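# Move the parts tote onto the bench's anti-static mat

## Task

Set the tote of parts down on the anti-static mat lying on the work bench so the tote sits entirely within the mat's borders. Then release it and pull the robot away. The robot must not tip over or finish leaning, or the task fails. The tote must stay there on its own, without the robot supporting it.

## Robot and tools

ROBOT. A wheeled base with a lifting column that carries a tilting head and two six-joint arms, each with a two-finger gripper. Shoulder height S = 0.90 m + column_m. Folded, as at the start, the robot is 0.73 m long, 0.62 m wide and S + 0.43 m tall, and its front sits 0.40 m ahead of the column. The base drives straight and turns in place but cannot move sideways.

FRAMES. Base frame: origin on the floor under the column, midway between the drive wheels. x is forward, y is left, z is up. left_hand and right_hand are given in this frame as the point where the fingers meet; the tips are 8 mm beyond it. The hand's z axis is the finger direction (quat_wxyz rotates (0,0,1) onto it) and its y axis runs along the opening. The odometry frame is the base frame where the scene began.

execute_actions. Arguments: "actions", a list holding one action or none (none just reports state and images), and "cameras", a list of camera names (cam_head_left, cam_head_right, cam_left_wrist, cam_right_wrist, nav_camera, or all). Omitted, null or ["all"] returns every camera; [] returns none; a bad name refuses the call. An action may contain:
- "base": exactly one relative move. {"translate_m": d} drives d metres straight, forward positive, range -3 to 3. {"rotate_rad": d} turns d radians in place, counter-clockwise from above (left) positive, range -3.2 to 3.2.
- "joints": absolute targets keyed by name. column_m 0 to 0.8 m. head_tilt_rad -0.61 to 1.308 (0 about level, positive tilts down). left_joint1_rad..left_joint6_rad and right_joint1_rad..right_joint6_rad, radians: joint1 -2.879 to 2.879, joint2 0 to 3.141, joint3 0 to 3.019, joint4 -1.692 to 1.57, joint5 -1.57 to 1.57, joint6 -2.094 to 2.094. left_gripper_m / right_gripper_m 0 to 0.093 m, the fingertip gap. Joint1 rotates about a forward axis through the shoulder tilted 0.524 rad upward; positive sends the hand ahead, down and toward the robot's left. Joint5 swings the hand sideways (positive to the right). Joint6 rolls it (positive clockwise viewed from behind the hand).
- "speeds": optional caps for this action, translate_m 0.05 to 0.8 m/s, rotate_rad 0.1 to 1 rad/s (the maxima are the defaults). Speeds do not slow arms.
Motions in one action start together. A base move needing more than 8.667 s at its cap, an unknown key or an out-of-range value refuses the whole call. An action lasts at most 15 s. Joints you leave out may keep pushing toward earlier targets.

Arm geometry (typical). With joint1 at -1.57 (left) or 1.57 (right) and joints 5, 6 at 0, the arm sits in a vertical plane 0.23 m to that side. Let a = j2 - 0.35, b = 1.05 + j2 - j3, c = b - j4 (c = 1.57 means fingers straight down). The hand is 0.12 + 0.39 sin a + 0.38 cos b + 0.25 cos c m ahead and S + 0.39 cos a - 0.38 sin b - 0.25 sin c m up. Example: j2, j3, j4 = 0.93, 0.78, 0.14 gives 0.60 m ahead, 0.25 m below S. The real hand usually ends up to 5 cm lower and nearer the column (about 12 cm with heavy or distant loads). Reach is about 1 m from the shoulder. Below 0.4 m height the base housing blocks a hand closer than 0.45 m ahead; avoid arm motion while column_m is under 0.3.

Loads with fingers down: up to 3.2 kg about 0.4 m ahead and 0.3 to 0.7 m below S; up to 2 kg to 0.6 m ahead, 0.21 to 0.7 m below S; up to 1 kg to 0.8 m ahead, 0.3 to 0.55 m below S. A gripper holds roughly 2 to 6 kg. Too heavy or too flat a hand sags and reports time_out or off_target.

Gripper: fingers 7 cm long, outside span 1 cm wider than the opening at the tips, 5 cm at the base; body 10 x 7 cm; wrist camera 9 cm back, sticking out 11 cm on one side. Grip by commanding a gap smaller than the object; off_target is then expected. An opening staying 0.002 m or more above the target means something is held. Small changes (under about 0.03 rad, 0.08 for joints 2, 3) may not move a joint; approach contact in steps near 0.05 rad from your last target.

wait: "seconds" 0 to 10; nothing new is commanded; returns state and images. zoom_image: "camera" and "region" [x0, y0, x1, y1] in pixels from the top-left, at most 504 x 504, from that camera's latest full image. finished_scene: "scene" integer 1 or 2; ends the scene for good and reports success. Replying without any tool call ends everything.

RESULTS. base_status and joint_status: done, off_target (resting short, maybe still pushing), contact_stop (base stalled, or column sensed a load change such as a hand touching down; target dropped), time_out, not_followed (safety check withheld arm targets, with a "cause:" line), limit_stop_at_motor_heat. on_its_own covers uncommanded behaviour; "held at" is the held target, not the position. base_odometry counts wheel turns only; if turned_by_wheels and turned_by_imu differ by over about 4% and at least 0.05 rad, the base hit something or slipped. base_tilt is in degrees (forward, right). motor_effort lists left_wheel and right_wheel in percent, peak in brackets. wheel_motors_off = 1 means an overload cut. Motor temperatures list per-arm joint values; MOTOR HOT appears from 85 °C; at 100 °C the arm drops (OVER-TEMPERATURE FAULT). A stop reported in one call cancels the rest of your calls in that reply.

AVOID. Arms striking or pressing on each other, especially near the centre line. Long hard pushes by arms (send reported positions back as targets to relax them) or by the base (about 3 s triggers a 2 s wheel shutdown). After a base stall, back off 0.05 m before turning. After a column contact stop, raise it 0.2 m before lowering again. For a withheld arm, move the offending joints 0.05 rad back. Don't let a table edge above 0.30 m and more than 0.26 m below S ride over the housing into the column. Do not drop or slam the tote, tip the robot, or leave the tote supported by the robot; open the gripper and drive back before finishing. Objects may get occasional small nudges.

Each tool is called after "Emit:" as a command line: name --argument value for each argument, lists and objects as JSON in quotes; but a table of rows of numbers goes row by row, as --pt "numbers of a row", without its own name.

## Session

Emit:
execute_actions --actions '[]'

Scene clock: 0.00 s.
Motor temperatures (°C, as the motors report them): left_arm=[28 30 28 26 28 26] | right_arm=[27 30 27 28 27 26]
base_odometry: x=+0.000 y=+0.000 heading=+0.000 (m, m, rad; odometry frame)
turned_by_wheels: +0.000 (rad since the last result)
turned_by_imu: +0.000 (rad since the last result)
base_tilt: forward=-0.2 right=-0.4 (deg)
base_status: not commanded
joint_positions: column_m=+0.555 head_tilt_rad=+0.871 left_joint1_rad=-1.577 left_joint2_rad=+0.884 left_joint3_rad=+0.424 left_joint4_rad=-0.968 left_joint5_rad=+0.031 left_joint6_rad=-0.040 left_gripper_m=+0.094 right_joint1_rad=+1.557 right_joint2_rad=+0.876 right_joint3_rad=+0.428 right_joint4_rad=-0.928 right_joint5_rad=+0.024 right_joint6_rad=+0.094 right_gripper_m=+0.095
joint_status: not commanded
wheel_motors_off: 0
motor_effort: left_wheel=+4 right_wheel=+6 (%)
left_hand: x=+0.1520 y=+0.2180 z=+1.2550 quat_wxyz=(+0.437, +0.022, -0.899, +0.007) (m; base frame)
right_hand: x=+0.1623 y=-0.2326 z=+1.2469 quat_wxyz=(+0.412, -0.043, -0.909, +0.034) (m; base frame)
pictures: cam_head_left, cam_head_right, cam_left_wrist, cam_right_wrist, nav_camera
Images, in order (width x height): cam_head_left 672x504, cam_head_right 672x504, cam_left_wrist 616x616, cam_right_wrist 616x616, nav_camera 672x504.

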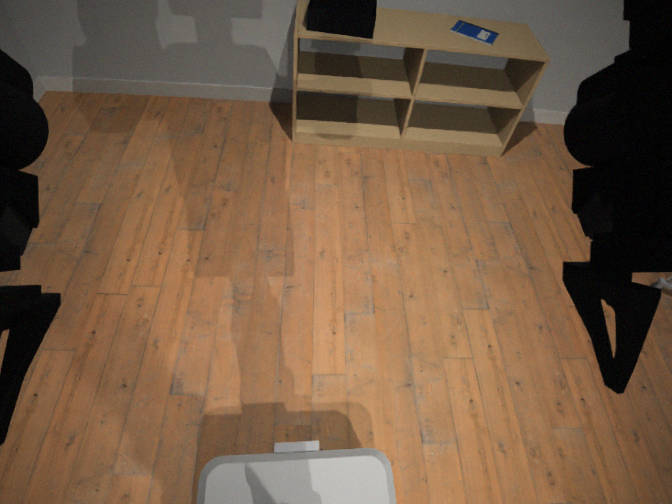

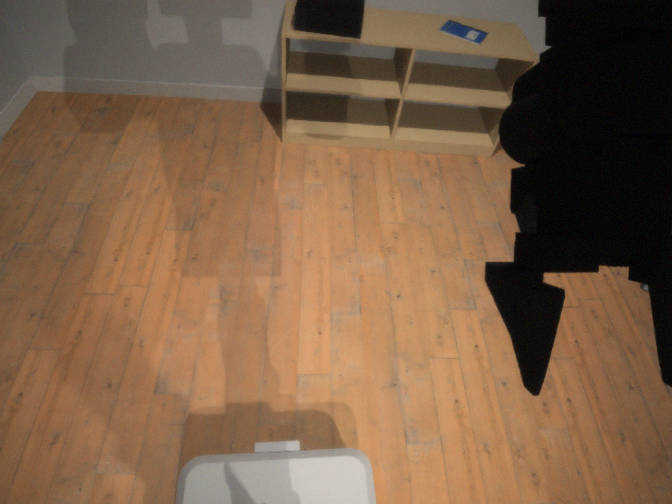

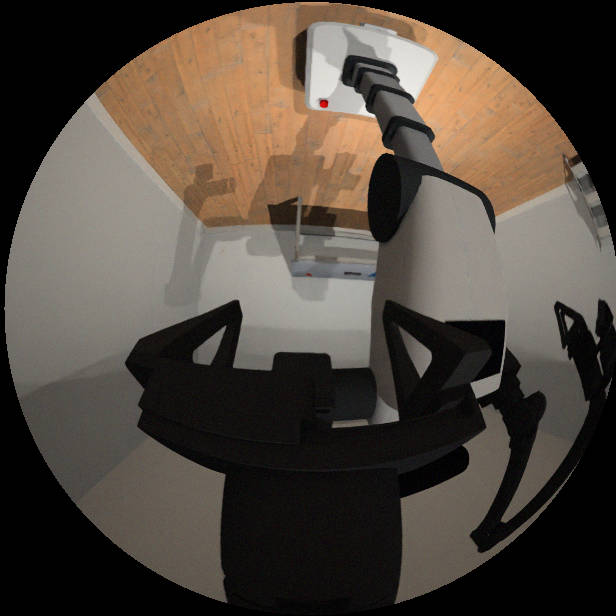

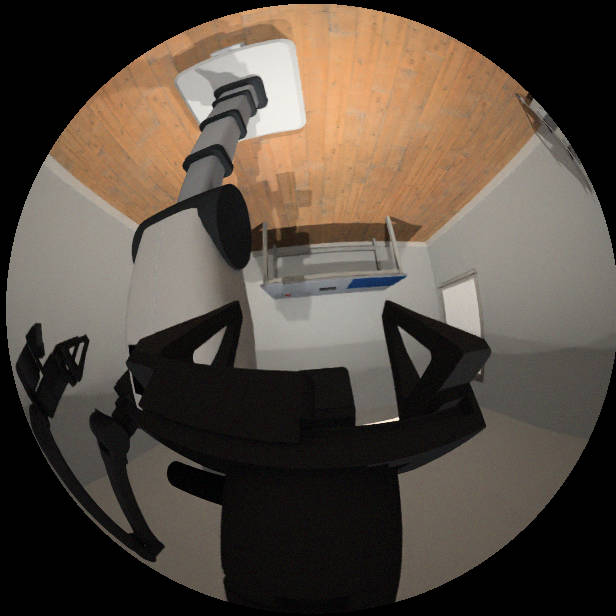

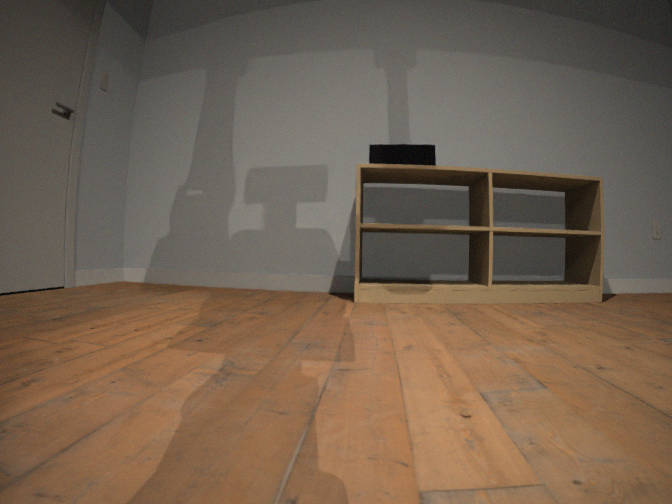

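Emit:
execute_actions --actions '[{"base":{"rotate_rad":-0.112},"joints":{"left_joint1_rad":-1.71,"left_joint2_rad":1.55,"left_joint3_rad":1.342,"left_joint4_rad":-0.312,"left_joint5_rad":-0.12,"left_joint6_rad":-0.07,"right_joint1_rad":1.70,"right_joint2_rad":1.55,"right_joint3_rad":1.342,"right_joint4_rad":-0.312,"right_joint5_rad":0.12,"right_joint6_rad":0.07}}]' --cameras '[]'

Emit:
execute_actions --actions '[{"base":{"translate_m":1.35},"joints":{"column_m":0.36,"head_tilt_rad":0.8}}]' --cameras '["cam_head_left","cam_left_wrist","cam_right_wrist"]'

Scene clock: 9.57 s.
Motor temperatures (°C, as the motors report them): left_arm=[28 30 28 26 28 26] | right_arm=[27 30 27 28 27 26]
base_odometry: x=+0.000 y=+0.000 heading=-0.109 (m, m, rad; odometry frame)
turned_by_wheels: -0.109 (rad since the last result)
turned_by_imu: -0.109 (rad since the last result)
base_tilt: forward=-0.3 right=-0.4 (deg)
base_status: done
joint_positions: column_m=+0.555 head_tilt_rad=+0.871 left_joint1_rad=-1.712 left_joint2_rad=+1.536 left_joint3_rad=+1.339 left_joint4_rad=-0.316 left_joint5_rad=-0.117 left_joint6_rad=-0.064 left_gripper_m=+0.094 right_joint1_rad=+1.699 right_joint2_rad=+1.550 right_joint3_rad=+1.340 right_joint4_rad=-0.322 right_joint5_rad=+0.117 right_joint6_rad=+0.077 right_gripper_m=+0.095
joint_status: all done
wheel_motors_off: 0
motor_effort: left_wheel=+3(43) right_wheel=-1(40) (%)
left_hand: x=+0.6043 y=+0.1511 z=+0.9975 quat_wxyz=(-0.007, -0.003, -1.000, +0.003) (m; base frame)
right_hand: x=+0.5976 y=-0.1600 z=+0.9899 quat_wxyz=(+0.002, -0.006, -1.000, +0.003) (m; base frame)
pictures: none
No camera images: the call's "cameras" was empty. Leave "cameras" out to get every camera's image.

Scene clock: 13.40 s.
Motor temperatures (°C, as the motors report them): left_arm=[28 31 29 26 28 26] | right_arm=[27 31 27 28 27 26]
base_odometry: x=+1.342 y=-0.147 heading=-0.109 (m, m, rad; odometry frame)
turned_by_wheels: +0.000 (rad since the last result)
turned_by_imu: +0.005 (rad since the last result)
base_tilt: forward=-0.3 right=-0.4 (deg)
base_status: done
joint_positions: column_m=+0.360 head_tilt_rad=+0.815 left_joint1_rad=-1.712 left_joint2_rad=+1.536 left_joint3_rad=+1.339 left_joint4_rad=-0.316 left_joint5_rad=-0.117 left_joint6_rad=-0.064 left_gripper_m=+0.094 right_joint1_rad=+1.699 right_joint2_rad=+1.550 right_joint3_rad=+1.340 right_joint4_rad=-0.322 right_joint5_rad=+0.117 right_joint6_rad=+0.077 right_gripper_m=+0.095
joint_status: all done
wheel_motors_off: 0
motor_effort: left_wheel=+1(69) right_wheel=-1(43) (%)
left_hand: x=+0.6043 y=+0.1511 z=+0.8023 quat_wxyz=(-0.007, -0.003, -1.000, +0.003) (m; base frame)
right_hand: x=+0.5976 y=-0.1600 z=+0.7947 quat_wxyz=(+0.002, -0.006, -1.000, +0.003) (m; base frame)
pictures: cam_head_left, cam_left_wrist, cam_right_wrist
Images, in order (width x height): cam_head_left 672x504, cam_left_wrist 616x616, cam_right_wrist 616x616.

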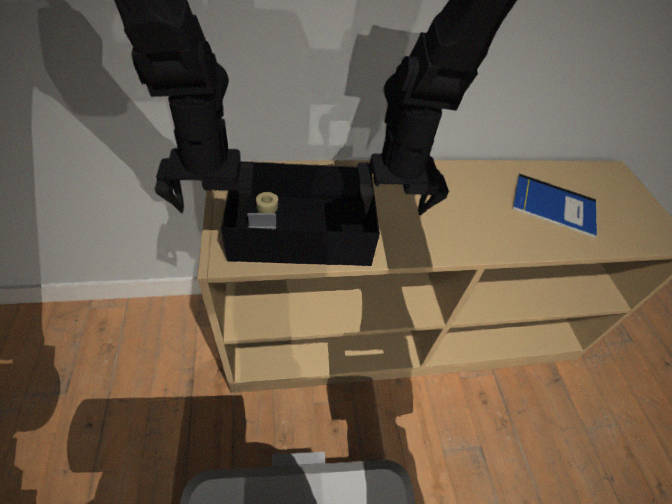

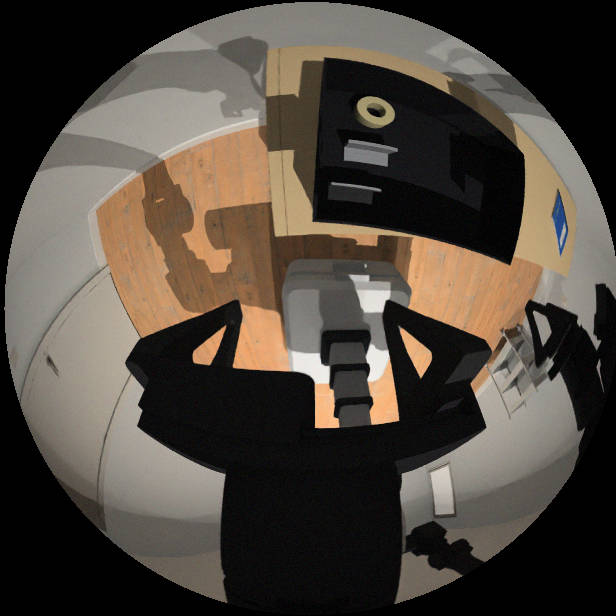

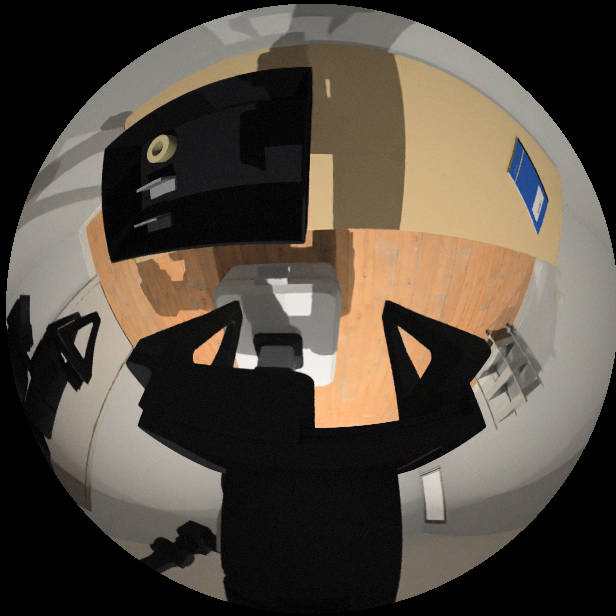

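Emit:
execute_actions --actions '[{"base":{"translate_m":0.125},"joints":{"column_m":0.275,"left_joint1_rad":-1.74,"left_joint6_rad":-0.02,"right_joint6_rad":0.115,"left_gripper_m":0.05,"right_gripper_m":0.06}}]' --cameras '["cam_head_left","cam_left_wrist","cam_right_wrist"]'

Scene clock: 19.70 s.
Motor temperatures (°C, as the motors report them): left_arm=[28 31 29 26 28 26] | right_arm=[27 32 27 28 27 26]
base_odometry: x=+1.466 y=-0.161 heading=-0.108 (m, m, rad; odometry frame)
turned_by_wheels: +0.001 (rad since the last result)
turned_by_imu: +0.002 (rad since the last result)
base_tilt: forward=-0.3 right=-0.5 (deg)
base_status: done
joint_positions: column_m=+0.275 head_tilt_rad=+0.815 left_joint1_rad=-1.737 left_joint2_rad=+1.536 left_joint3_rad=+1.340 left_joint4_rad=-0.316 left_joint5_rad=-0.118 left_joint6_rad=-0.027 left_gripper_m=+0.050 right_joint1_rad=+1.699 right_joint2_rad=+1.550 right_joint3_rad=+1.341 right_joint4_rad=-0.321 right_joint5_rad=+0.117 right_joint6_rad=+0.108 right_gripper_m=+0.060
joint_status: all done
wheel_motors_off: 0
motor_effort: left_wheel=+2(36) right_wheel=-2(41) (%)
left_hand: x=+0.6040 y=+0.1343 z=+0.7193 quat_wxyz=(-0.008, -0.027, -0.999, +0.014) (m; base frame)
right_hand: x=+0.5983 y=-0.1600 z=+0.7100 quat_wxyz=(+0.001, -0.022, -1.000, +0.003) (m; base frame)
pictures: cam_head_left, cam_left_wrist, cam_right_wrist
Images, in order (width x height): cam_head_left 672x504, cam_left_wrist 616x616, cam_right_wrist 616x616.

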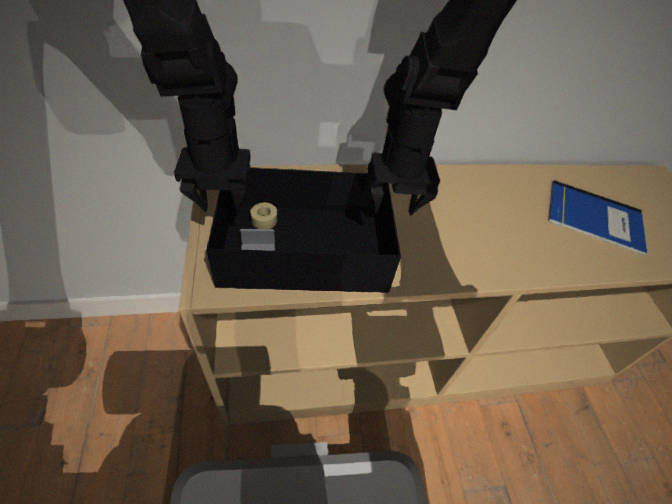

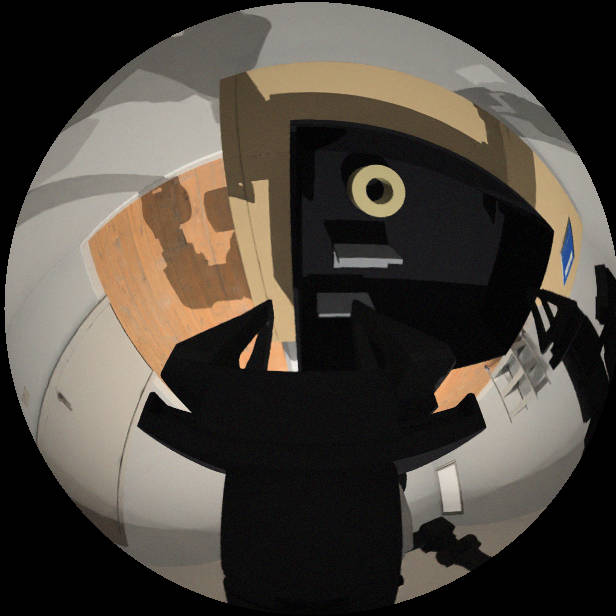

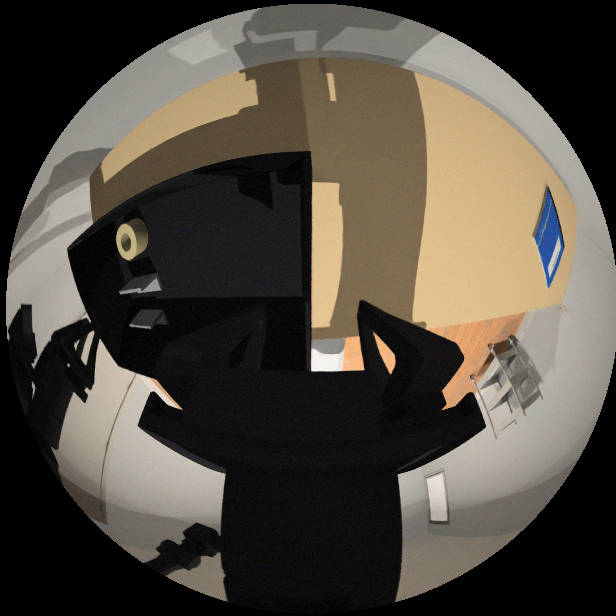

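Emit:
execute_actions --actions '[{"joints":{"column_m":0.22,"left_joint5_rad":-0.165,"left_gripper_m":0.04}}]' --cameras '["cam_left_wrist","cam_right_wrist"]'

Scene clock: 24.33 s.
Motor temperatures (°C, as the motors report them): left_arm=[28 32 29 26 28 26] | right_arm=[27 32 27 28 27 26]
base_odometry: x=+1.466 y=-0.161 heading=-0.108 (m, m, rad; odometry frame)
turned_by_wheels: +0.000 (rad since the last result)
turned_by_imu: +0.001 (rad since the last result)
base_tilt: forward=-0.3 right=-0.4 (deg)
base_status: not commanded
joint_positions: column_m=+0.220 head_tilt_rad=+0.815 left_joint1_rad=-1.737 left_joint2_rad=+1.536 left_joint3_rad=+1.340 left_joint4_rad=-0.316 left_joint5_rad=-0.162 left_joint6_rad=-0.027 left_gripper_m=+0.040 right_joint1_rad=+1.699 right_joint2_rad=+1.550 right_joint3_rad=+1.341 right_joint4_rad=-0.321 right_joint5_rad=+0.117 right_joint6_rad=+0.108 right_gripper_m=+0.060
joint_status: all done
wheel_motors_off: 0
motor_effort: left_wheel=+2(2) right_wheel=-2(2) (%)
left_hand: x=+0.6046 y=+0.1420 z=+0.6643 quat_wxyz=(-0.010, -0.027, -1.000, -0.009) (m; base frame)
right_hand: x=+0.5983 y=-0.1600 z=+0.6550 quat_wxyz=(+0.001, -0.022, -1.000, +0.003) (m; base frame)
pictures: cam_left_wrist, cam_right_wrist
Images, in order (width x height): cam_left_wrist 616x616, cam_right_wrist 616x616.

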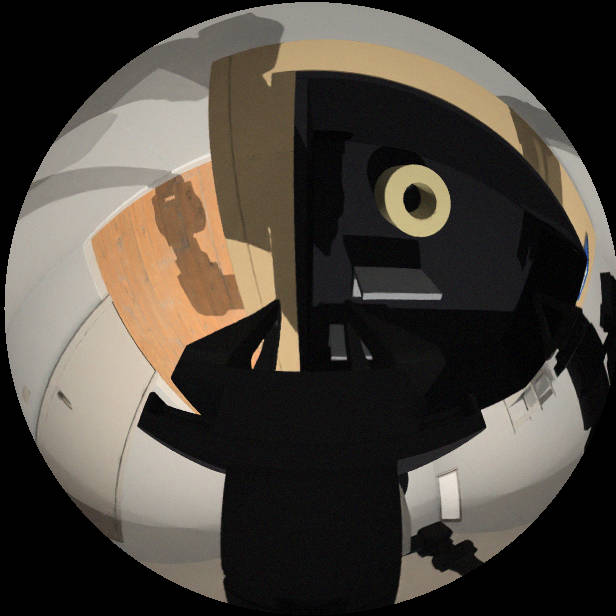

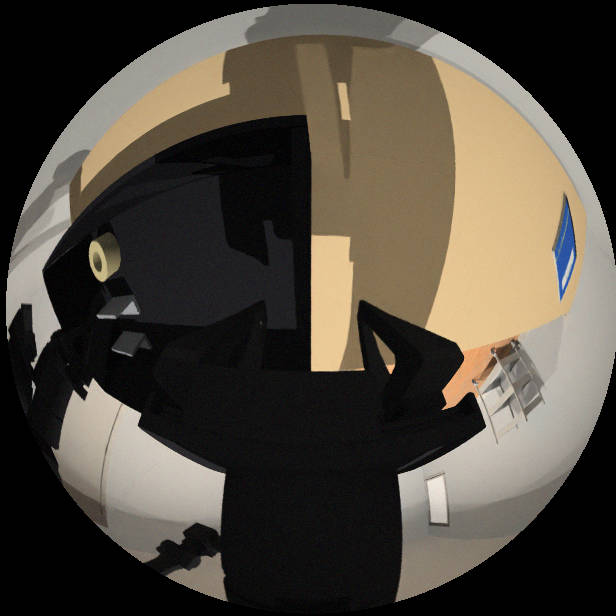

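Emit:
execute_actions --actions '[{"joints":{"column_m":0.21,"left_gripper_m":0.025,"right_gripper_m":0.03}}]' --cameras '[]'

Emit:
execute_actions --actions '[{"joints":{"left_gripper_m":0,"right_gripper_m":0}}]' --cameras '[]'

Emit:
execute_actions --actions '[{"joints":{"column_m":0.27}}]' --cameras '["cam_head_left"]'

Scene clock: 30.93 s.
Motor temperatures (°C, as the motors report them): left_arm=[28 32 29 26 28 26] | right_arm=[27 33 27 28 27 26]
base_odometry: x=+1.466 y=-0.161 heading=-0.108 (m, m, rad; odometry frame)
turned_by_wheels: +0.000 (rad since the last result)
turned_by_imu: +0.001 (rad since the last result)
base_tilt: forward=-0.4 right=-0.5 (deg)
base_status: not commanded
joint_positions: column_m=+0.210 head_tilt_rad=+0.815 left_joint1_rad=-1.737 left_joint2_rad=+1.536 left_joint3_rad=+1.340 left_joint4_rad=-0.316 left_joint5_rad=-0.162 left_joint6_rad=-0.027 left_gripper_m=+0.025 right_joint1_rad=+1.699 right_joint2_rad=+1.550 right_joint3_rad=+1.341 right_joint4_rad=-0.321 right_joint5_rad=+0.117 right_joint6_rad=+0.108 right_gripper_m=+0.030
joint_status: all done
wheel_motors_off: 0
motor_effort: left_wheel=+2(2) right_wheel=-2(2) (%)
left_hand: x=+0.6046 y=+0.1420 z=+0.6543 quat_wxyz=(-0.010, -0.027, -1.000, -0.009) (m; base frame)
right_hand: x=+0.5983 y=-0.1600 z=+0.6450 quat_wxyz=(+0.001, -0.022, -1.000, +0.003) (m; base frame)
pictures: none
No camera images: the call's "cameras" was empty. Leave "cameras" out to get every camera's image.

Scene clock: 31.50 s.
Motor temperatures (°C, as the motors report them): left_arm=[28 32 29 26 28 26] | right_arm=[27 33 27 28 27 26]
base_odometry: x=+1.466 y=-0.161 heading=-0.108 (m, m, rad; odometry frame)
turned_by_wheels: +0.000 (rad since the last result)
turned_by_imu: +0.000 (rad since the last result)
base_tilt: forward=-0.3 right=-0.4 (deg)
base_status: not commanded
joint_positions: column_m=+0.210 head_tilt_rad=+0.815 left_joint1_rad=-1.737 left_joint2_rad=+1.536 left_joint3_rad=+1.340 left_joint4_rad=-0.316 left_joint5_rad=-0.158 left_joint6_rad=-0.026 left_gripper_m=+0.002 right_joint1_rad=+1.699 right_joint2_rad=+1.550 right_joint3_rad=+1.341 right_joint4_rad=-0.321 right_joint5_rad=+0.120 right_joint6_rad=+0.109 right_gripper_m=+0.003
joint_status: all done
wheel_motors_off: 0
motor_effort: left_wheel=+2(2) right_wheel=-2(2) (%)
left_hand: x=+0.6046 y=+0.1412 z=+0.6543 quat_wxyz=(-0.009, -0.028, -1.000, -0.007) (m; base frame)
right_hand: x=+0.5984 y=-0.1604 z=+0.6450 quat_wxyz=(+0.001, -0.022, -1.000, +0.004) (m; base frame)
pictures: none
No camera images: the call's "cameras" was empty. Leave "cameras" out to get every camera's image.

Scene clock: 32.87 s.
Motor temperatures (°C, as the motors report them): left_arm=[28 32 29 26 28 26] | right_arm=[27 33 27 28 27 26]
base_odometry: x=+1.466 y=-0.161 heading=-0.108 (m, m, rad; odometry frame)
turned_by_wheels: +0.000 (rad since the last result)
turned_by_imu: +0.000 (rad since the last result)
base_tilt: forward=-0.4 right=-0.5 (deg)
base_status: not commanded
joint_positions: column_m=+0.270 head_tilt_rad=+0.815 left_joint1_rad=-1.737 left_joint2_rad=+1.539 left_joint3_rad=+1.340 left_joint4_rad=-0.316 left_joint5_rad=-0.158 left_joint6_rad=-0.023 left_gripper_m=+0.002 right_joint1_rad=+1.699 right_joint2_rad=+1.556 right_joint3_rad=+1.341 right_joint4_rad=-0.321 right_joint5_rad=+0.120 right_joint6_rad=+0.113 right_gripper_m=+0.003
joint_status: all done
wheel_motors_off: 0
motor_effort: left_wheel=+2(3) right_wheel=-2(3) (%)
left_hand: x=+0.6030 y=+0.1411 z=+0.7125 quat_wxyz=(-0.008, -0.030, -1.000, -0.007) (m; base frame)
right_hand: x=+0.5953 y=-0.1603 z=+0.7018 quat_wxyz=(+0.004, -0.023, -1.000, +0.005) (m; base frame)
pictures: cam_head_left
Images, in order (width x height): cam_head_left 672x504.

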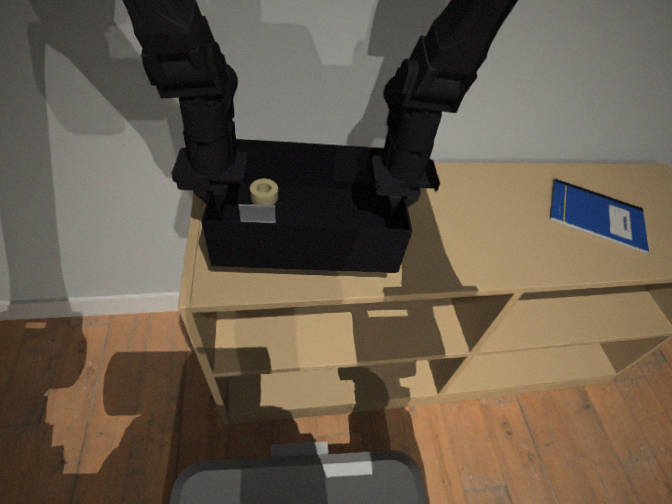

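Emit:
execute_actions --actions '[{"base":{"translate_m":-0.6},"joints":{"column_m":0.4,"head_tilt_rad":0.3},"speeds":{"translate_m":0.6}}]' --cameras '[]'

Emit:
execute_actions --actions '[{"base":{"rotate_rad":-2.7},"joints":{"column_m":0.66},"speeds":{"rotate_rad":0.8}}]' --cameras '["cam_head_left","nav_camera"]'

Scene clock: 41.40 s.
Motor temperatures (°C, as the motors report them): left_arm=[28 32 29 26 28 26] | right_arm=[27 33 27 28 27 26]
base_odometry: x=+0.870 y=-0.096 heading=-0.105 (m, m, rad; odometry frame)
turned_by_wheels: +0.003 (rad since the last result)
turned_by_imu: +0.002 (rad since the last result)
base_tilt: forward=-0.2 right=-0.5 (deg)
base_status: done
joint_positions: column_m=+0.400 head_tilt_rad=+0.319 left_joint1_rad=-1.737 left_joint2_rad=+1.541 left_joint3_rad=+1.335 left_joint4_rad=-0.316 left_joint5_rad=-0.158 left_joint6_rad=-0.023 left_gripper_m=+0.002 right_joint1_rad=+1.699 right_joint2_rad=+1.559 right_joint3_rad=+1.337 right_joint4_rad=-0.320 right_joint5_rad=+0.120 right_joint6_rad=+0.113 right_gripper_m=+0.003
joint_status: all done
wheel_motors_off: 0
motor_effort: left_wheel=+1(58) right_wheel=-1(61) (%)
left_hand: x=+0.5989 y=+0.1412 z=+0.8407 quat_wxyz=(-0.004, -0.030, -1.000, -0.007) (m; base frame)
right_hand: x=+0.5916 y=-0.1603 z=+0.8300 quat_wxyz=(+0.007, -0.024, -1.000, +0.005) (m; base frame)
pictures: none
No camera images: the call's "cameras" was empty. Leave "cameras" out to get every camera's image.

Scene clock: 46.50 s.
Motor temperatures (°C, as the motors report them): left_arm=[28 33 29 26 28 26] | right_arm=[27 34 27 28 27 26]
base_odometry: x=+0.870 y=-0.096 heading=-2.802 (m, m, rad; odometry frame)
turned_by_wheels: -2.697 (rad since the last result)
turned_by_imu: -2.695 (rad since the last result)
base_tilt: forward=-0.4 right=-0.4 (deg)
base_status: done
joint_positions: column_m=+0.660 head_tilt_rad=+0.319 left_joint1_rad=-1.738 left_joint2_rad=+1.541 left_joint3_rad=+1.335 left_joint4_rad=-0.316 left_joint5_rad=-0.158 left_joint6_rad=-0.023 left_gripper_m=+0.002 right_joint1_rad=+1.699 right_joint2_rad=+1.559 right_joint3_rad=+1.337 right_joint4_rad=-0.320 right_joint5_rad=+0.119 right_joint6_rad=+0.114 right_gripper_m=+0.003
joint_status: all done
wheel_motors_off: 0
motor_effort: left_wheel=+9(69) right_wheel=-9(67) (%)
left_hand: x=+0.5989 y=+0.1410 z=+1.1008 quat_wxyz=(-0.004, -0.030, -1.000, -0.007) (m; base frame)
right_hand: x=+0.5914 y=-0.1605 z=+1.0898 quat_wxyz=(+0.007, -0.024, -1.000, +0.005) (m; base frame)
pictures: cam_head_left, nav_camera
Images, in order (width x height): cam_head_left 672x504, nav_camera 672x504.

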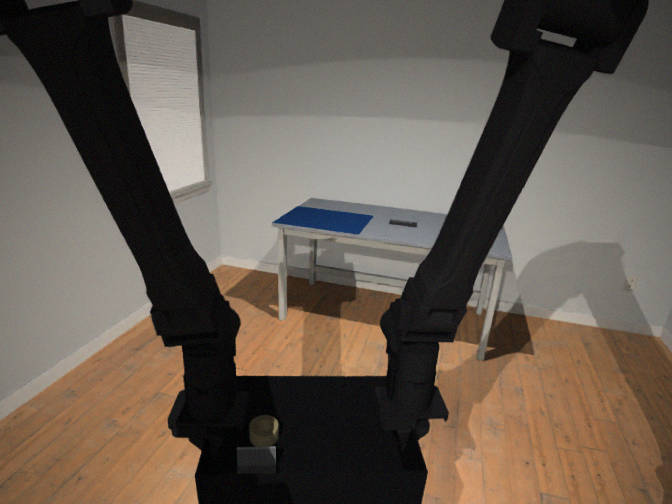

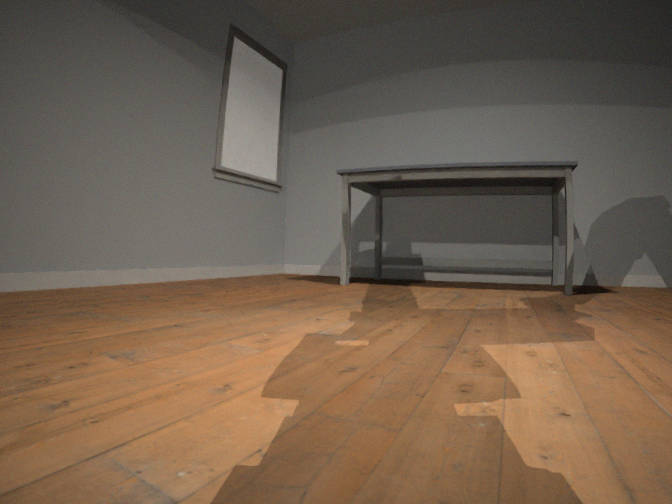

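Emit:
execute_actions --actions '[{"base":{"translate_m":2.0},"joints":{"head_tilt_rad":0.7},"speeds":{"translate_m":0.7}}]' --cameras '[]'

Emit:
execute_actions --actions '[{"base":{"rotate_rad":-0.3},"speeds":{"rotate_rad":0.8}}]' --cameras '["cam_head_left","cam_left_wrist","cam_right_wrist","nav_camera"]'

Scene clock: 59.20 s.
Motor temperatures (°C, as the motors report them): left_arm=[28 33 29 26 28 26] | right_arm=[27 34 27 28 27 26]
base_odometry: x=-1.016 y=-0.762 heading=-2.803 (m, m, rad; odometry frame)
turned_by_wheels: -0.001 (rad since the last result)
turned_by_imu: +0.006 (rad since the last result)
base_tilt: forward=-0.5 right=-0.4 (deg)
base_status: done
joint_positions: column_m=+0.660 head_tilt_rad=+0.703 left_joint1_rad=-1.738 left_joint2_rad=+1.542 left_joint3_rad=+1.334 left_joint4_rad=-0.316 left_joint5_rad=-0.158 left_joint6_rad=-0.023 left_gripper_m=+0.002 right_joint1_rad=+1.699 right_joint2_rad=+1.560 right_joint3_rad=+1.337 right_joint4_rad=-0.320 right_joint5_rad=+0.119 right_joint6_rad=+0.114 right_gripper_m=+0.003
joint_status: all done
wheel_motors_off: 0
motor_effort: left_wheel=+0(63) right_wheel=+0(63) (%)
left_hand: x=+0.5985 y=+0.1410 z=+1.1005 quat_wxyz=(-0.004, -0.030, -1.000, -0.007) (m; base frame)
right_hand: x=+0.5911 y=-0.1605 z=+1.0894 quat_wxyz=(+0.008, -0.024, -1.000, +0.005) (m; base frame)
pictures: none
No camera images: the call's "cameras" was empty. Leave "cameras" out to get every camera's image.

Scene clock: 61.20 s.
Motor temperatures (°C, as the motors report them): left_arm=[28 33 29 26 28 26] | right_arm=[27 34 27 28 27 26]
base_odometry: x=-1.017 y=-0.762 heading=-3.100 (m, m, rad; odometry frame)
turned_by_wheels: -0.297 (rad since the last result)
turned_by_imu: -0.294 (rad since the last result)
base_tilt: forward=-0.2 right=-0.3 (deg)
base_status: done
joint_positions: column_m=+0.660 head_tilt_rad=+0.703 left_joint1_rad=-1.739 left_joint2_rad=+1.542 left_joint3_rad=+1.334 left_joint4_rad=-0.316 left_joint5_rad=-0.158 left_joint6_rad=-0.023 left_gripper_m=+0.002 right_joint1_rad=+1.698 right_joint2_rad=+1.560 right_joint3_rad=+1.337 right_joint4_rad=-0.320 right_joint5_rad=+0.119 right_joint6_rad=+0.114 right_gripper_m=+0.003
joint_status: not commanded
wheel_motors_off: 0
motor_effort: left_wheel=+7(61) right_wheel=-5(73) (%)
left_hand: x=+0.5984 y=+0.1402 z=+1.1006 quat_wxyz=(-0.004, -0.031, -1.000, -0.006) (m; base frame)
right_hand: x=+0.5911 y=-0.1612 z=+1.0894 quat_wxyz=(+0.008, -0.024, -1.000, +0.005) (m; base frame)
pictures: cam_head_left, cam_left_wrist, cam_right_wrist, nav_camera
Images, in order (width x height): cam_head_left 672x504, cam_left_wrist 616x616, cam_right_wrist 616x616, nav_camera 672x504.

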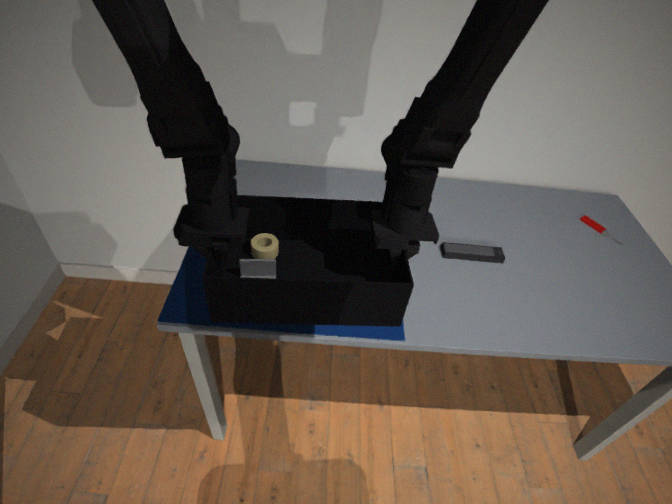

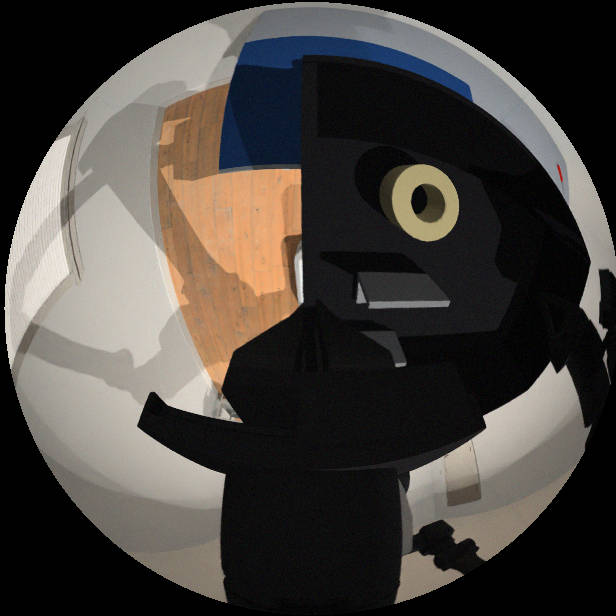

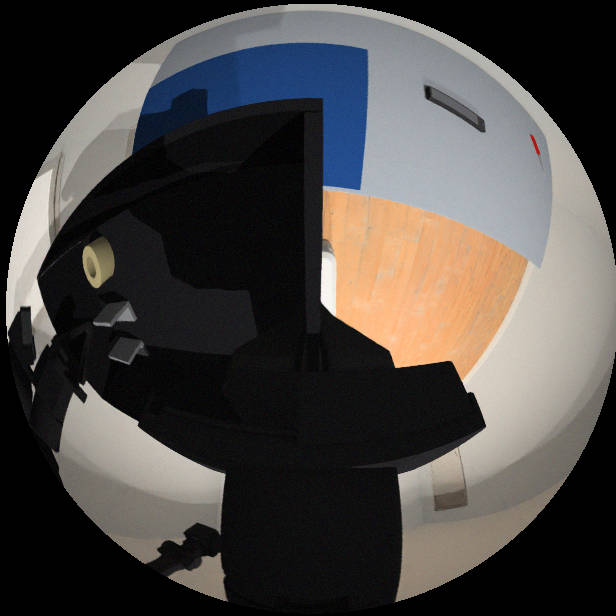

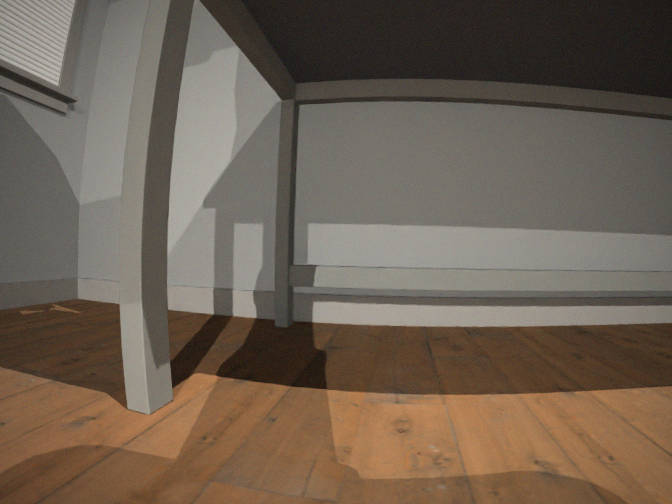

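Emit:
execute_actions --actions '[{"base":{"translate_m":0.29},"joints":{"head_tilt_rad":0.85,"column_m":0.47},"speeds":{"translate_m":0.4}}]' --cameras '["cam_head_left","cam_left_wrist","cam_right_wrist"]'

Scene clock: 69.10 s.
Motor temperatures (°C, as the motors report them): left_arm=[28 33 29 26 28 26] | right_arm=[27 34 27 28 27 26]
base_odometry: x=-1.306 y=-0.774 heading=-3.101 (m, m, rad; odometry frame)
turned_by_wheels: -0.001 (rad since the last result)
turned_by_imu: +0.000 (rad since the last result)
base_tilt: forward=-0.2 right=-0.4 (deg)
base_status: done
joint_positions: column_m=+0.470 head_tilt_rad=+0.852 left_joint1_rad=-1.739 left_joint2_rad=+1.542 left_joint3_rad=+1.336 left_joint4_rad=-0.315 left_joint5_rad=-0.158 left_joint6_rad=-0.023 left_gripper_m=+0.002 right_joint1_rad=+1.698 right_joint2_rad=+1.560 right_joint3_rad=+1.338 right_joint4_rad=-0.319 right_joint5_rad=+0.119 right_joint6_rad=+0.114 right_gripper_m=+0.003
joint_status: all done
wheel_motors_off: 0
motor_effort: left_wheel=-2(55) right_wheel=+2(66) (%)
left_hand: x=+0.5994 y=+0.1402 z=+0.9108 quat_wxyz=(-0.005, -0.030, -1.000, -0.006) (m; base frame)
right_hand: x=+0.5920 y=-0.1611 z=+0.8995 quat_wxyz=(+0.007, -0.024, -1.000, +0.005) (m; base frame)
pictures: cam_head_left, cam_left_wrist, cam_right_wrist
Images, in order (width x height): cam_head_left 672x504, cam_left_wrist 616x616, cam_right_wrist 616x616.

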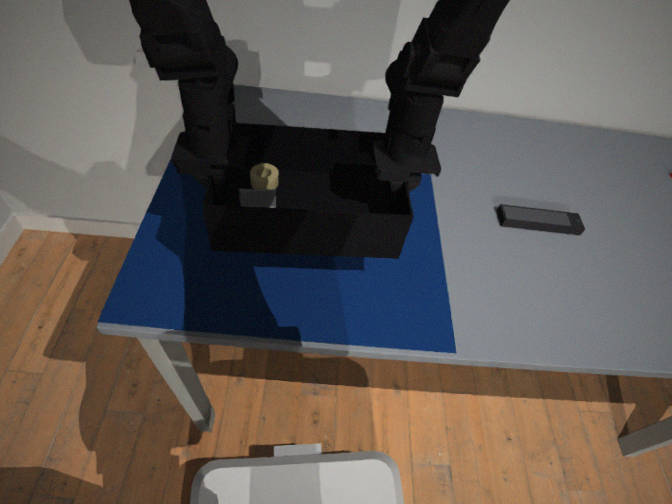

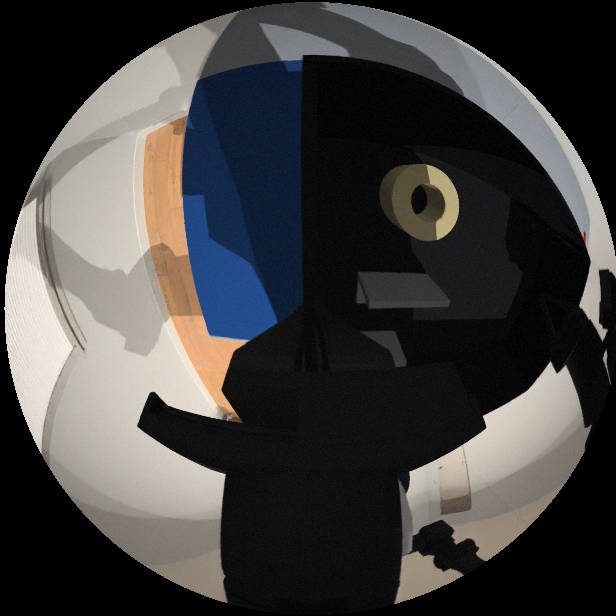

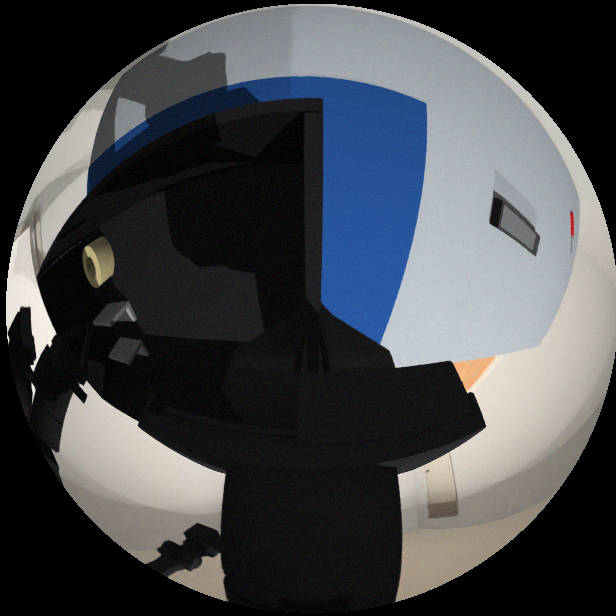

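Emit:
execute_actions --actions '[{"joints":{"column_m":0.382}}]' --cameras '["cam_head_left"]'

Emit:
execute_actions --actions '[{"joints":{"column_m":0.37}}]' --cameras '[]'

Scene clock: 74.97 s.
Motor temperatures (°C, as the motors report them): left_arm=[28 33 29 26 28 26] | right_arm=[27 34 27 28 27 26]
base_odometry: x=-1.306 y=-0.774 heading=-3.101 (m, m, rad; odometry frame)
turned_by_wheels: +0.000 (rad since the last result)
turned_by_imu: +0.001 (rad since the last result)
base_tilt: forward=-0.3 right=-0.4 (deg)
base_status: not commanded
joint_positions: column_m=+0.382 head_tilt_rad=+0.852 left_joint1_rad=-1.739 left_joint2_rad=+1.542 left_joint3_rad=+1.336 left_joint4_rad=-0.315 left_joint5_rad=-0.158 left_joint6_rad=-0.023 left_gripper_m=+0.002 right_joint1_rad=+1.698 right_joint2_rad=+1.560 right_joint3_rad=+1.338 right_joint4_rad=-0.319 right_joint5_rad=+0.119 right_joint6_rad=+0.114 right_gripper_m=+0.003
joint_status: all done
wheel_motors_off: 0
motor_effort: left_wheel=-2(2) right_wheel=+2(3) (%)
left_hand: x=+0.5994 y=+0.1402 z=+0.8228 quat_wxyz=(-0.005, -0.030, -1.000, -0.006) (m; base frame)
right_hand: x=+0.5920 y=-0.1611 z=+0.8115 quat_wxyz=(+0.007, -0.024, -1.000, +0.005) (m; base frame)
pictures: cam_head_left
Images, in order (width x height): cam_head_left 672x504.

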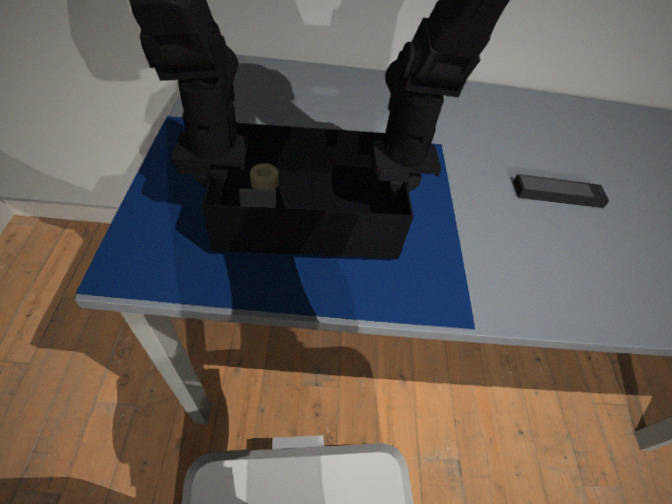

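Scene clock: 75.70 s.
Motor temperatures (°C, as the motors report them): left_arm=[28 33 29 26 28 26] | right_arm=[27 34 27 28 27 26]
base_odometry: x=-1.306 y=-0.774 heading=-3.101 (m, m, rad; odometry frame)
turned_by_wheels: +0.000 (rad since the last result)
turned_by_imu: +0.000 (rad since the last result)
base_tilt: forward=-0.2 right=-0.3 (deg)
base_status: not commanded
joint_positions: column_m=+0.370 head_tilt_rad=+0.852 left_joint1_rad=-1.739 left_joint2_rad=+1.542 left_joint3_rad=+1.336 left_joint4_rad=-0.315 left_joint5_rad=-0.158 left_joint6_rad=-0.023 left_gripper_m=+0.002 right_joint1_rad=+1.698 right_joint2_rad=+1.560 right_joint3_rad=+1.338 right_joint4_rad=-0.319 right_joint5_rad=+0.119 right_joint6_rad=+0.114 right_gripper_m=+0.003
joint_status: all done
wheel_motors_off: 0
motor_effort: left_wheel=-1(2) right_wheel=+2(2) (%)
left_hand: x=+0.5994 y=+0.1402 z=+0.8108 quat_wxyz=(-0.005, -0.030, -1.000, -0.006) (m; base frame)
right_hand: x=+0.5920 y=-0.1611 z=+0.7995 quat_wxyz=(+0.007, -0.024, -1.000, +0.005) (m; base frame)
pictures: none
No camera images: the call's "cameras" was empty. Leave "cameras" out to get every camera's image.

Emit:
execute_actions --actions '[{"joints":{"column_m":0.36}}]' --cameras '[]'

Scene clock: 78.60 s.
Motor temperatures (°C, as the motors report them): left_arm=[28 33 29 26 28 26] | right_arm=[27 34 27 28 27 26]
base_odometry: x=-1.306 y=-0.774 heading=-3.101 (m, m, rad; odometry frame)
turned_by_wheels: +0.000 (rad since the last result)
turned_by_imu: +0.000 (rad since the last result)
base_tilt: forward=-0.3 right=-0.4 (deg)
base_status: not commanded
joint_positions: column_m=+0.360 head_tilt_rad=+0.852 left_joint1_rad=-1.740 left_joint2_rad=+1.528 left_joint3_rad=+1.331 left_joint4_rad=-0.329 left_joint5_rad=-0.160 left_joint6_rad=-0.022 left_gripper_m=+0.002 right_joint1_rad=+1.699 right_joint2_rad=+1.539 right_joint3_rad=+1.325 right_joint4_rad=-0.327 right_joint5_rad=+0.119 right_joint6_rad=+0.114 right_gripper_m=+0.003
joint_status: all done
wheel_motors_off: 0
motor_effort: left_wheel=+2(2) right_wheel=+5(5) (%)
left_hand: x=+0.5994 y=+0.1408 z=+0.8071 quat_wxyz=(-0.002, -0.031, -0.999, -0.007) (m; base frame)
right_hand: x=+0.5925 y=-0.1613 z=+0.7984 quat_wxyz=(+0.006, -0.024, -1.000, +0.005) (m; base frame)
pictures: none
No camera images: the call's "cameras" was empty. Leave "cameras" out to get every camera's image.

Emit:
execute_actions --actions '[{"joints":{"left_gripper_m":0.035,"right_gripper_m":0.05}}]' --cameras '[]'

Emit:
execute_actions --actions '[{"joints":{"column_m":0.46}}]' --cameras '[]'

Emit:
execute_actions --actions '[{"base":{"translate_m":-0.6},"joints":{"head_tilt_rad":0.6}}]' --cameras '["cam_head_left"]'

Scene clock: 84.60 s.
Motor temperatures (°C, as the motors report them): left_arm=[28 33 29 26 28 26] | right_arm=[27 34 27 28 27 26]
base_odometry: x=-1.306 y=-0.774 heading=-3.101 (m, m, rad; odometry frame)
turned_by_wheels: +0.000 (rad since the last result)
turned_by_imu: +0.001 (rad since the last result)
base_tilt: forward=-0.3 right=-0.3 (deg)
base_status: not commanded
joint_positions: column_m=+0.360 head_tilt_rad=+0.852 left_joint1_rad=-1.740 left_joint2_rad=+1.528 left_joint3_rad=+1.331 left_joint4_rad=-0.322 left_joint5_rad=-0.162 left_joint6_rad=-0.022 left_gripper_m=+0.035 right_joint1_rad=+1.699 right_joint2_rad=+1.539 right_joint3_rad=+1.327 right_joint4_rad=-0.327 right_joint5_rad=+0.119 right_joint6_rad=+0.114 right_gripper_m=+0.050
joint_status: all done
wheel_motors_off: 0
motor_effort: left_wheel=-2(8) right_wheel=+2(6) (%)
left_hand: x=+0.6008 y=+0.1411 z=+0.8068 quat_wxyz=(-0.005, -0.031, -0.999, -0.008) (m; base frame)
right_hand: x=+0.5933 y=-0.1612 z=+0.7984 quat_wxyz=(+0.005, -0.024, -1.000, +0.005) (m; base frame)
pictures: none
No camera images: the call's "cameras" was empty. Leave "cameras" out to get every camera's image.

Scene clock: 86.50 s.
Motor temperatures (°C, as the motors report them): left_arm=[28 33 29 26 28 26] | right_arm=[27 34 27 28 27 26]
base_odometry: x=-1.306 y=-0.774 heading=-3.101 (m, m, rad; odometry frame)
turned_by_wheels: +0.000 (rad since the last result)
turned_by_imu: +0.000 (rad since the last result)
base_tilt: forward=-0.3 right=-0.5 (deg)
base_status: not commanded
joint_positions: column_m=+0.460 head_tilt_rad=+0.852 left_joint1_rad=-1.740 left_joint2_rad=+1.529 left_joint3_rad=+1.331 left_joint4_rad=-0.322 left_joint5_rad=-0.162 left_joint6_rad=-0.022 left_gripper_m=+0.035 right_joint1_rad=+1.699 right_joint2_rad=+1.540 right_joint3_rad=+1.327 right_joint4_rad=-0.327 right_joint5_rad=+0.119 right_joint6_rad=+0.114 right_gripper_m=+0.050
joint_status: all done
wheel_motors_off: 0
motor_effort: left_wheel=-2(2) right_wheel=+2(3) (%)
left_hand: x=+0.6006 y=+0.1411 z=+0.9064 quat_wxyz=(-0.005, -0.031, -0.999, -0.008) (m; base frame)
right_hand: x=+0.5927 y=-0.1612 z=+0.8976 quat_wxyz=(+0.006, -0.024, -1.000, +0.005) (m; base frame)
pictures: none
No camera images: the call's "cameras" was empty. Leave "cameras" out to get every camera's image.

Scene clock: 89.27 s.
Motor temperatures (°C, as the motors report them): left_arm=[28 33 29 26 28 26] | right_arm=[27 34 28 28 27 26]
base_odometry: x=-0.707 y=-0.750 heading=-3.102 (m, m, rad; odometry frame)
turned_by_wheels: -0.001 (rad since the last result)
turned_by_imu: -0.003 (rad since the last result)
base_tilt: forward=-0.2 right=-0.6 (deg)
base_status: done
joint_positions: column_m=+0.460 head_tilt_rad=+0.617 left_joint1_rad=-1.740 left_joint2_rad=+1.529 left_joint3_rad=+1.331 left_joint4_rad=-0.320 left_joint5_rad=-0.163 left_joint6_rad=-0.022 left_gripper_m=+0.035 right_joint1_rad=+1.699 right_joint2_rad=+1.542 right_joint3_rad=+1.330 right_joint4_rad=-0.327 right_joint5_rad=+0.119 right_joint6_rad=+0.114 right_gripper_m=+0.050
joint_status: all done
wheel_motors_off: 0
motor_effort: left_wheel=-2(40) right_wheel=+1(77) (%)
left_hand: x=+0.6009 y=+0.1409 z=+0.9062 quat_wxyz=(-0.006, -0.031, -0.999, -0.008) (m; base frame)
right_hand: x=+0.5937 y=-0.1611 z=+0.8971 quat_wxyz=(+0.005, -0.024, -1.000, +0.005) (m; base frame)
pictures: cam_head_left
Images, in order (width x height): cam_head_left 672x504.

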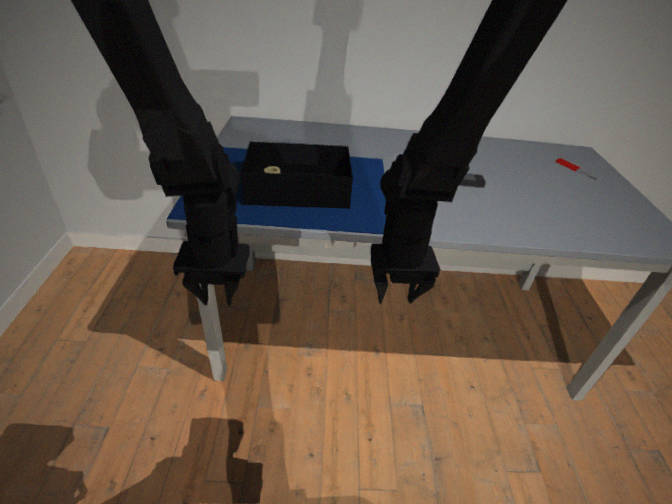

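Emit:
finished_scene --scene 2

The scene is finished: the task was done.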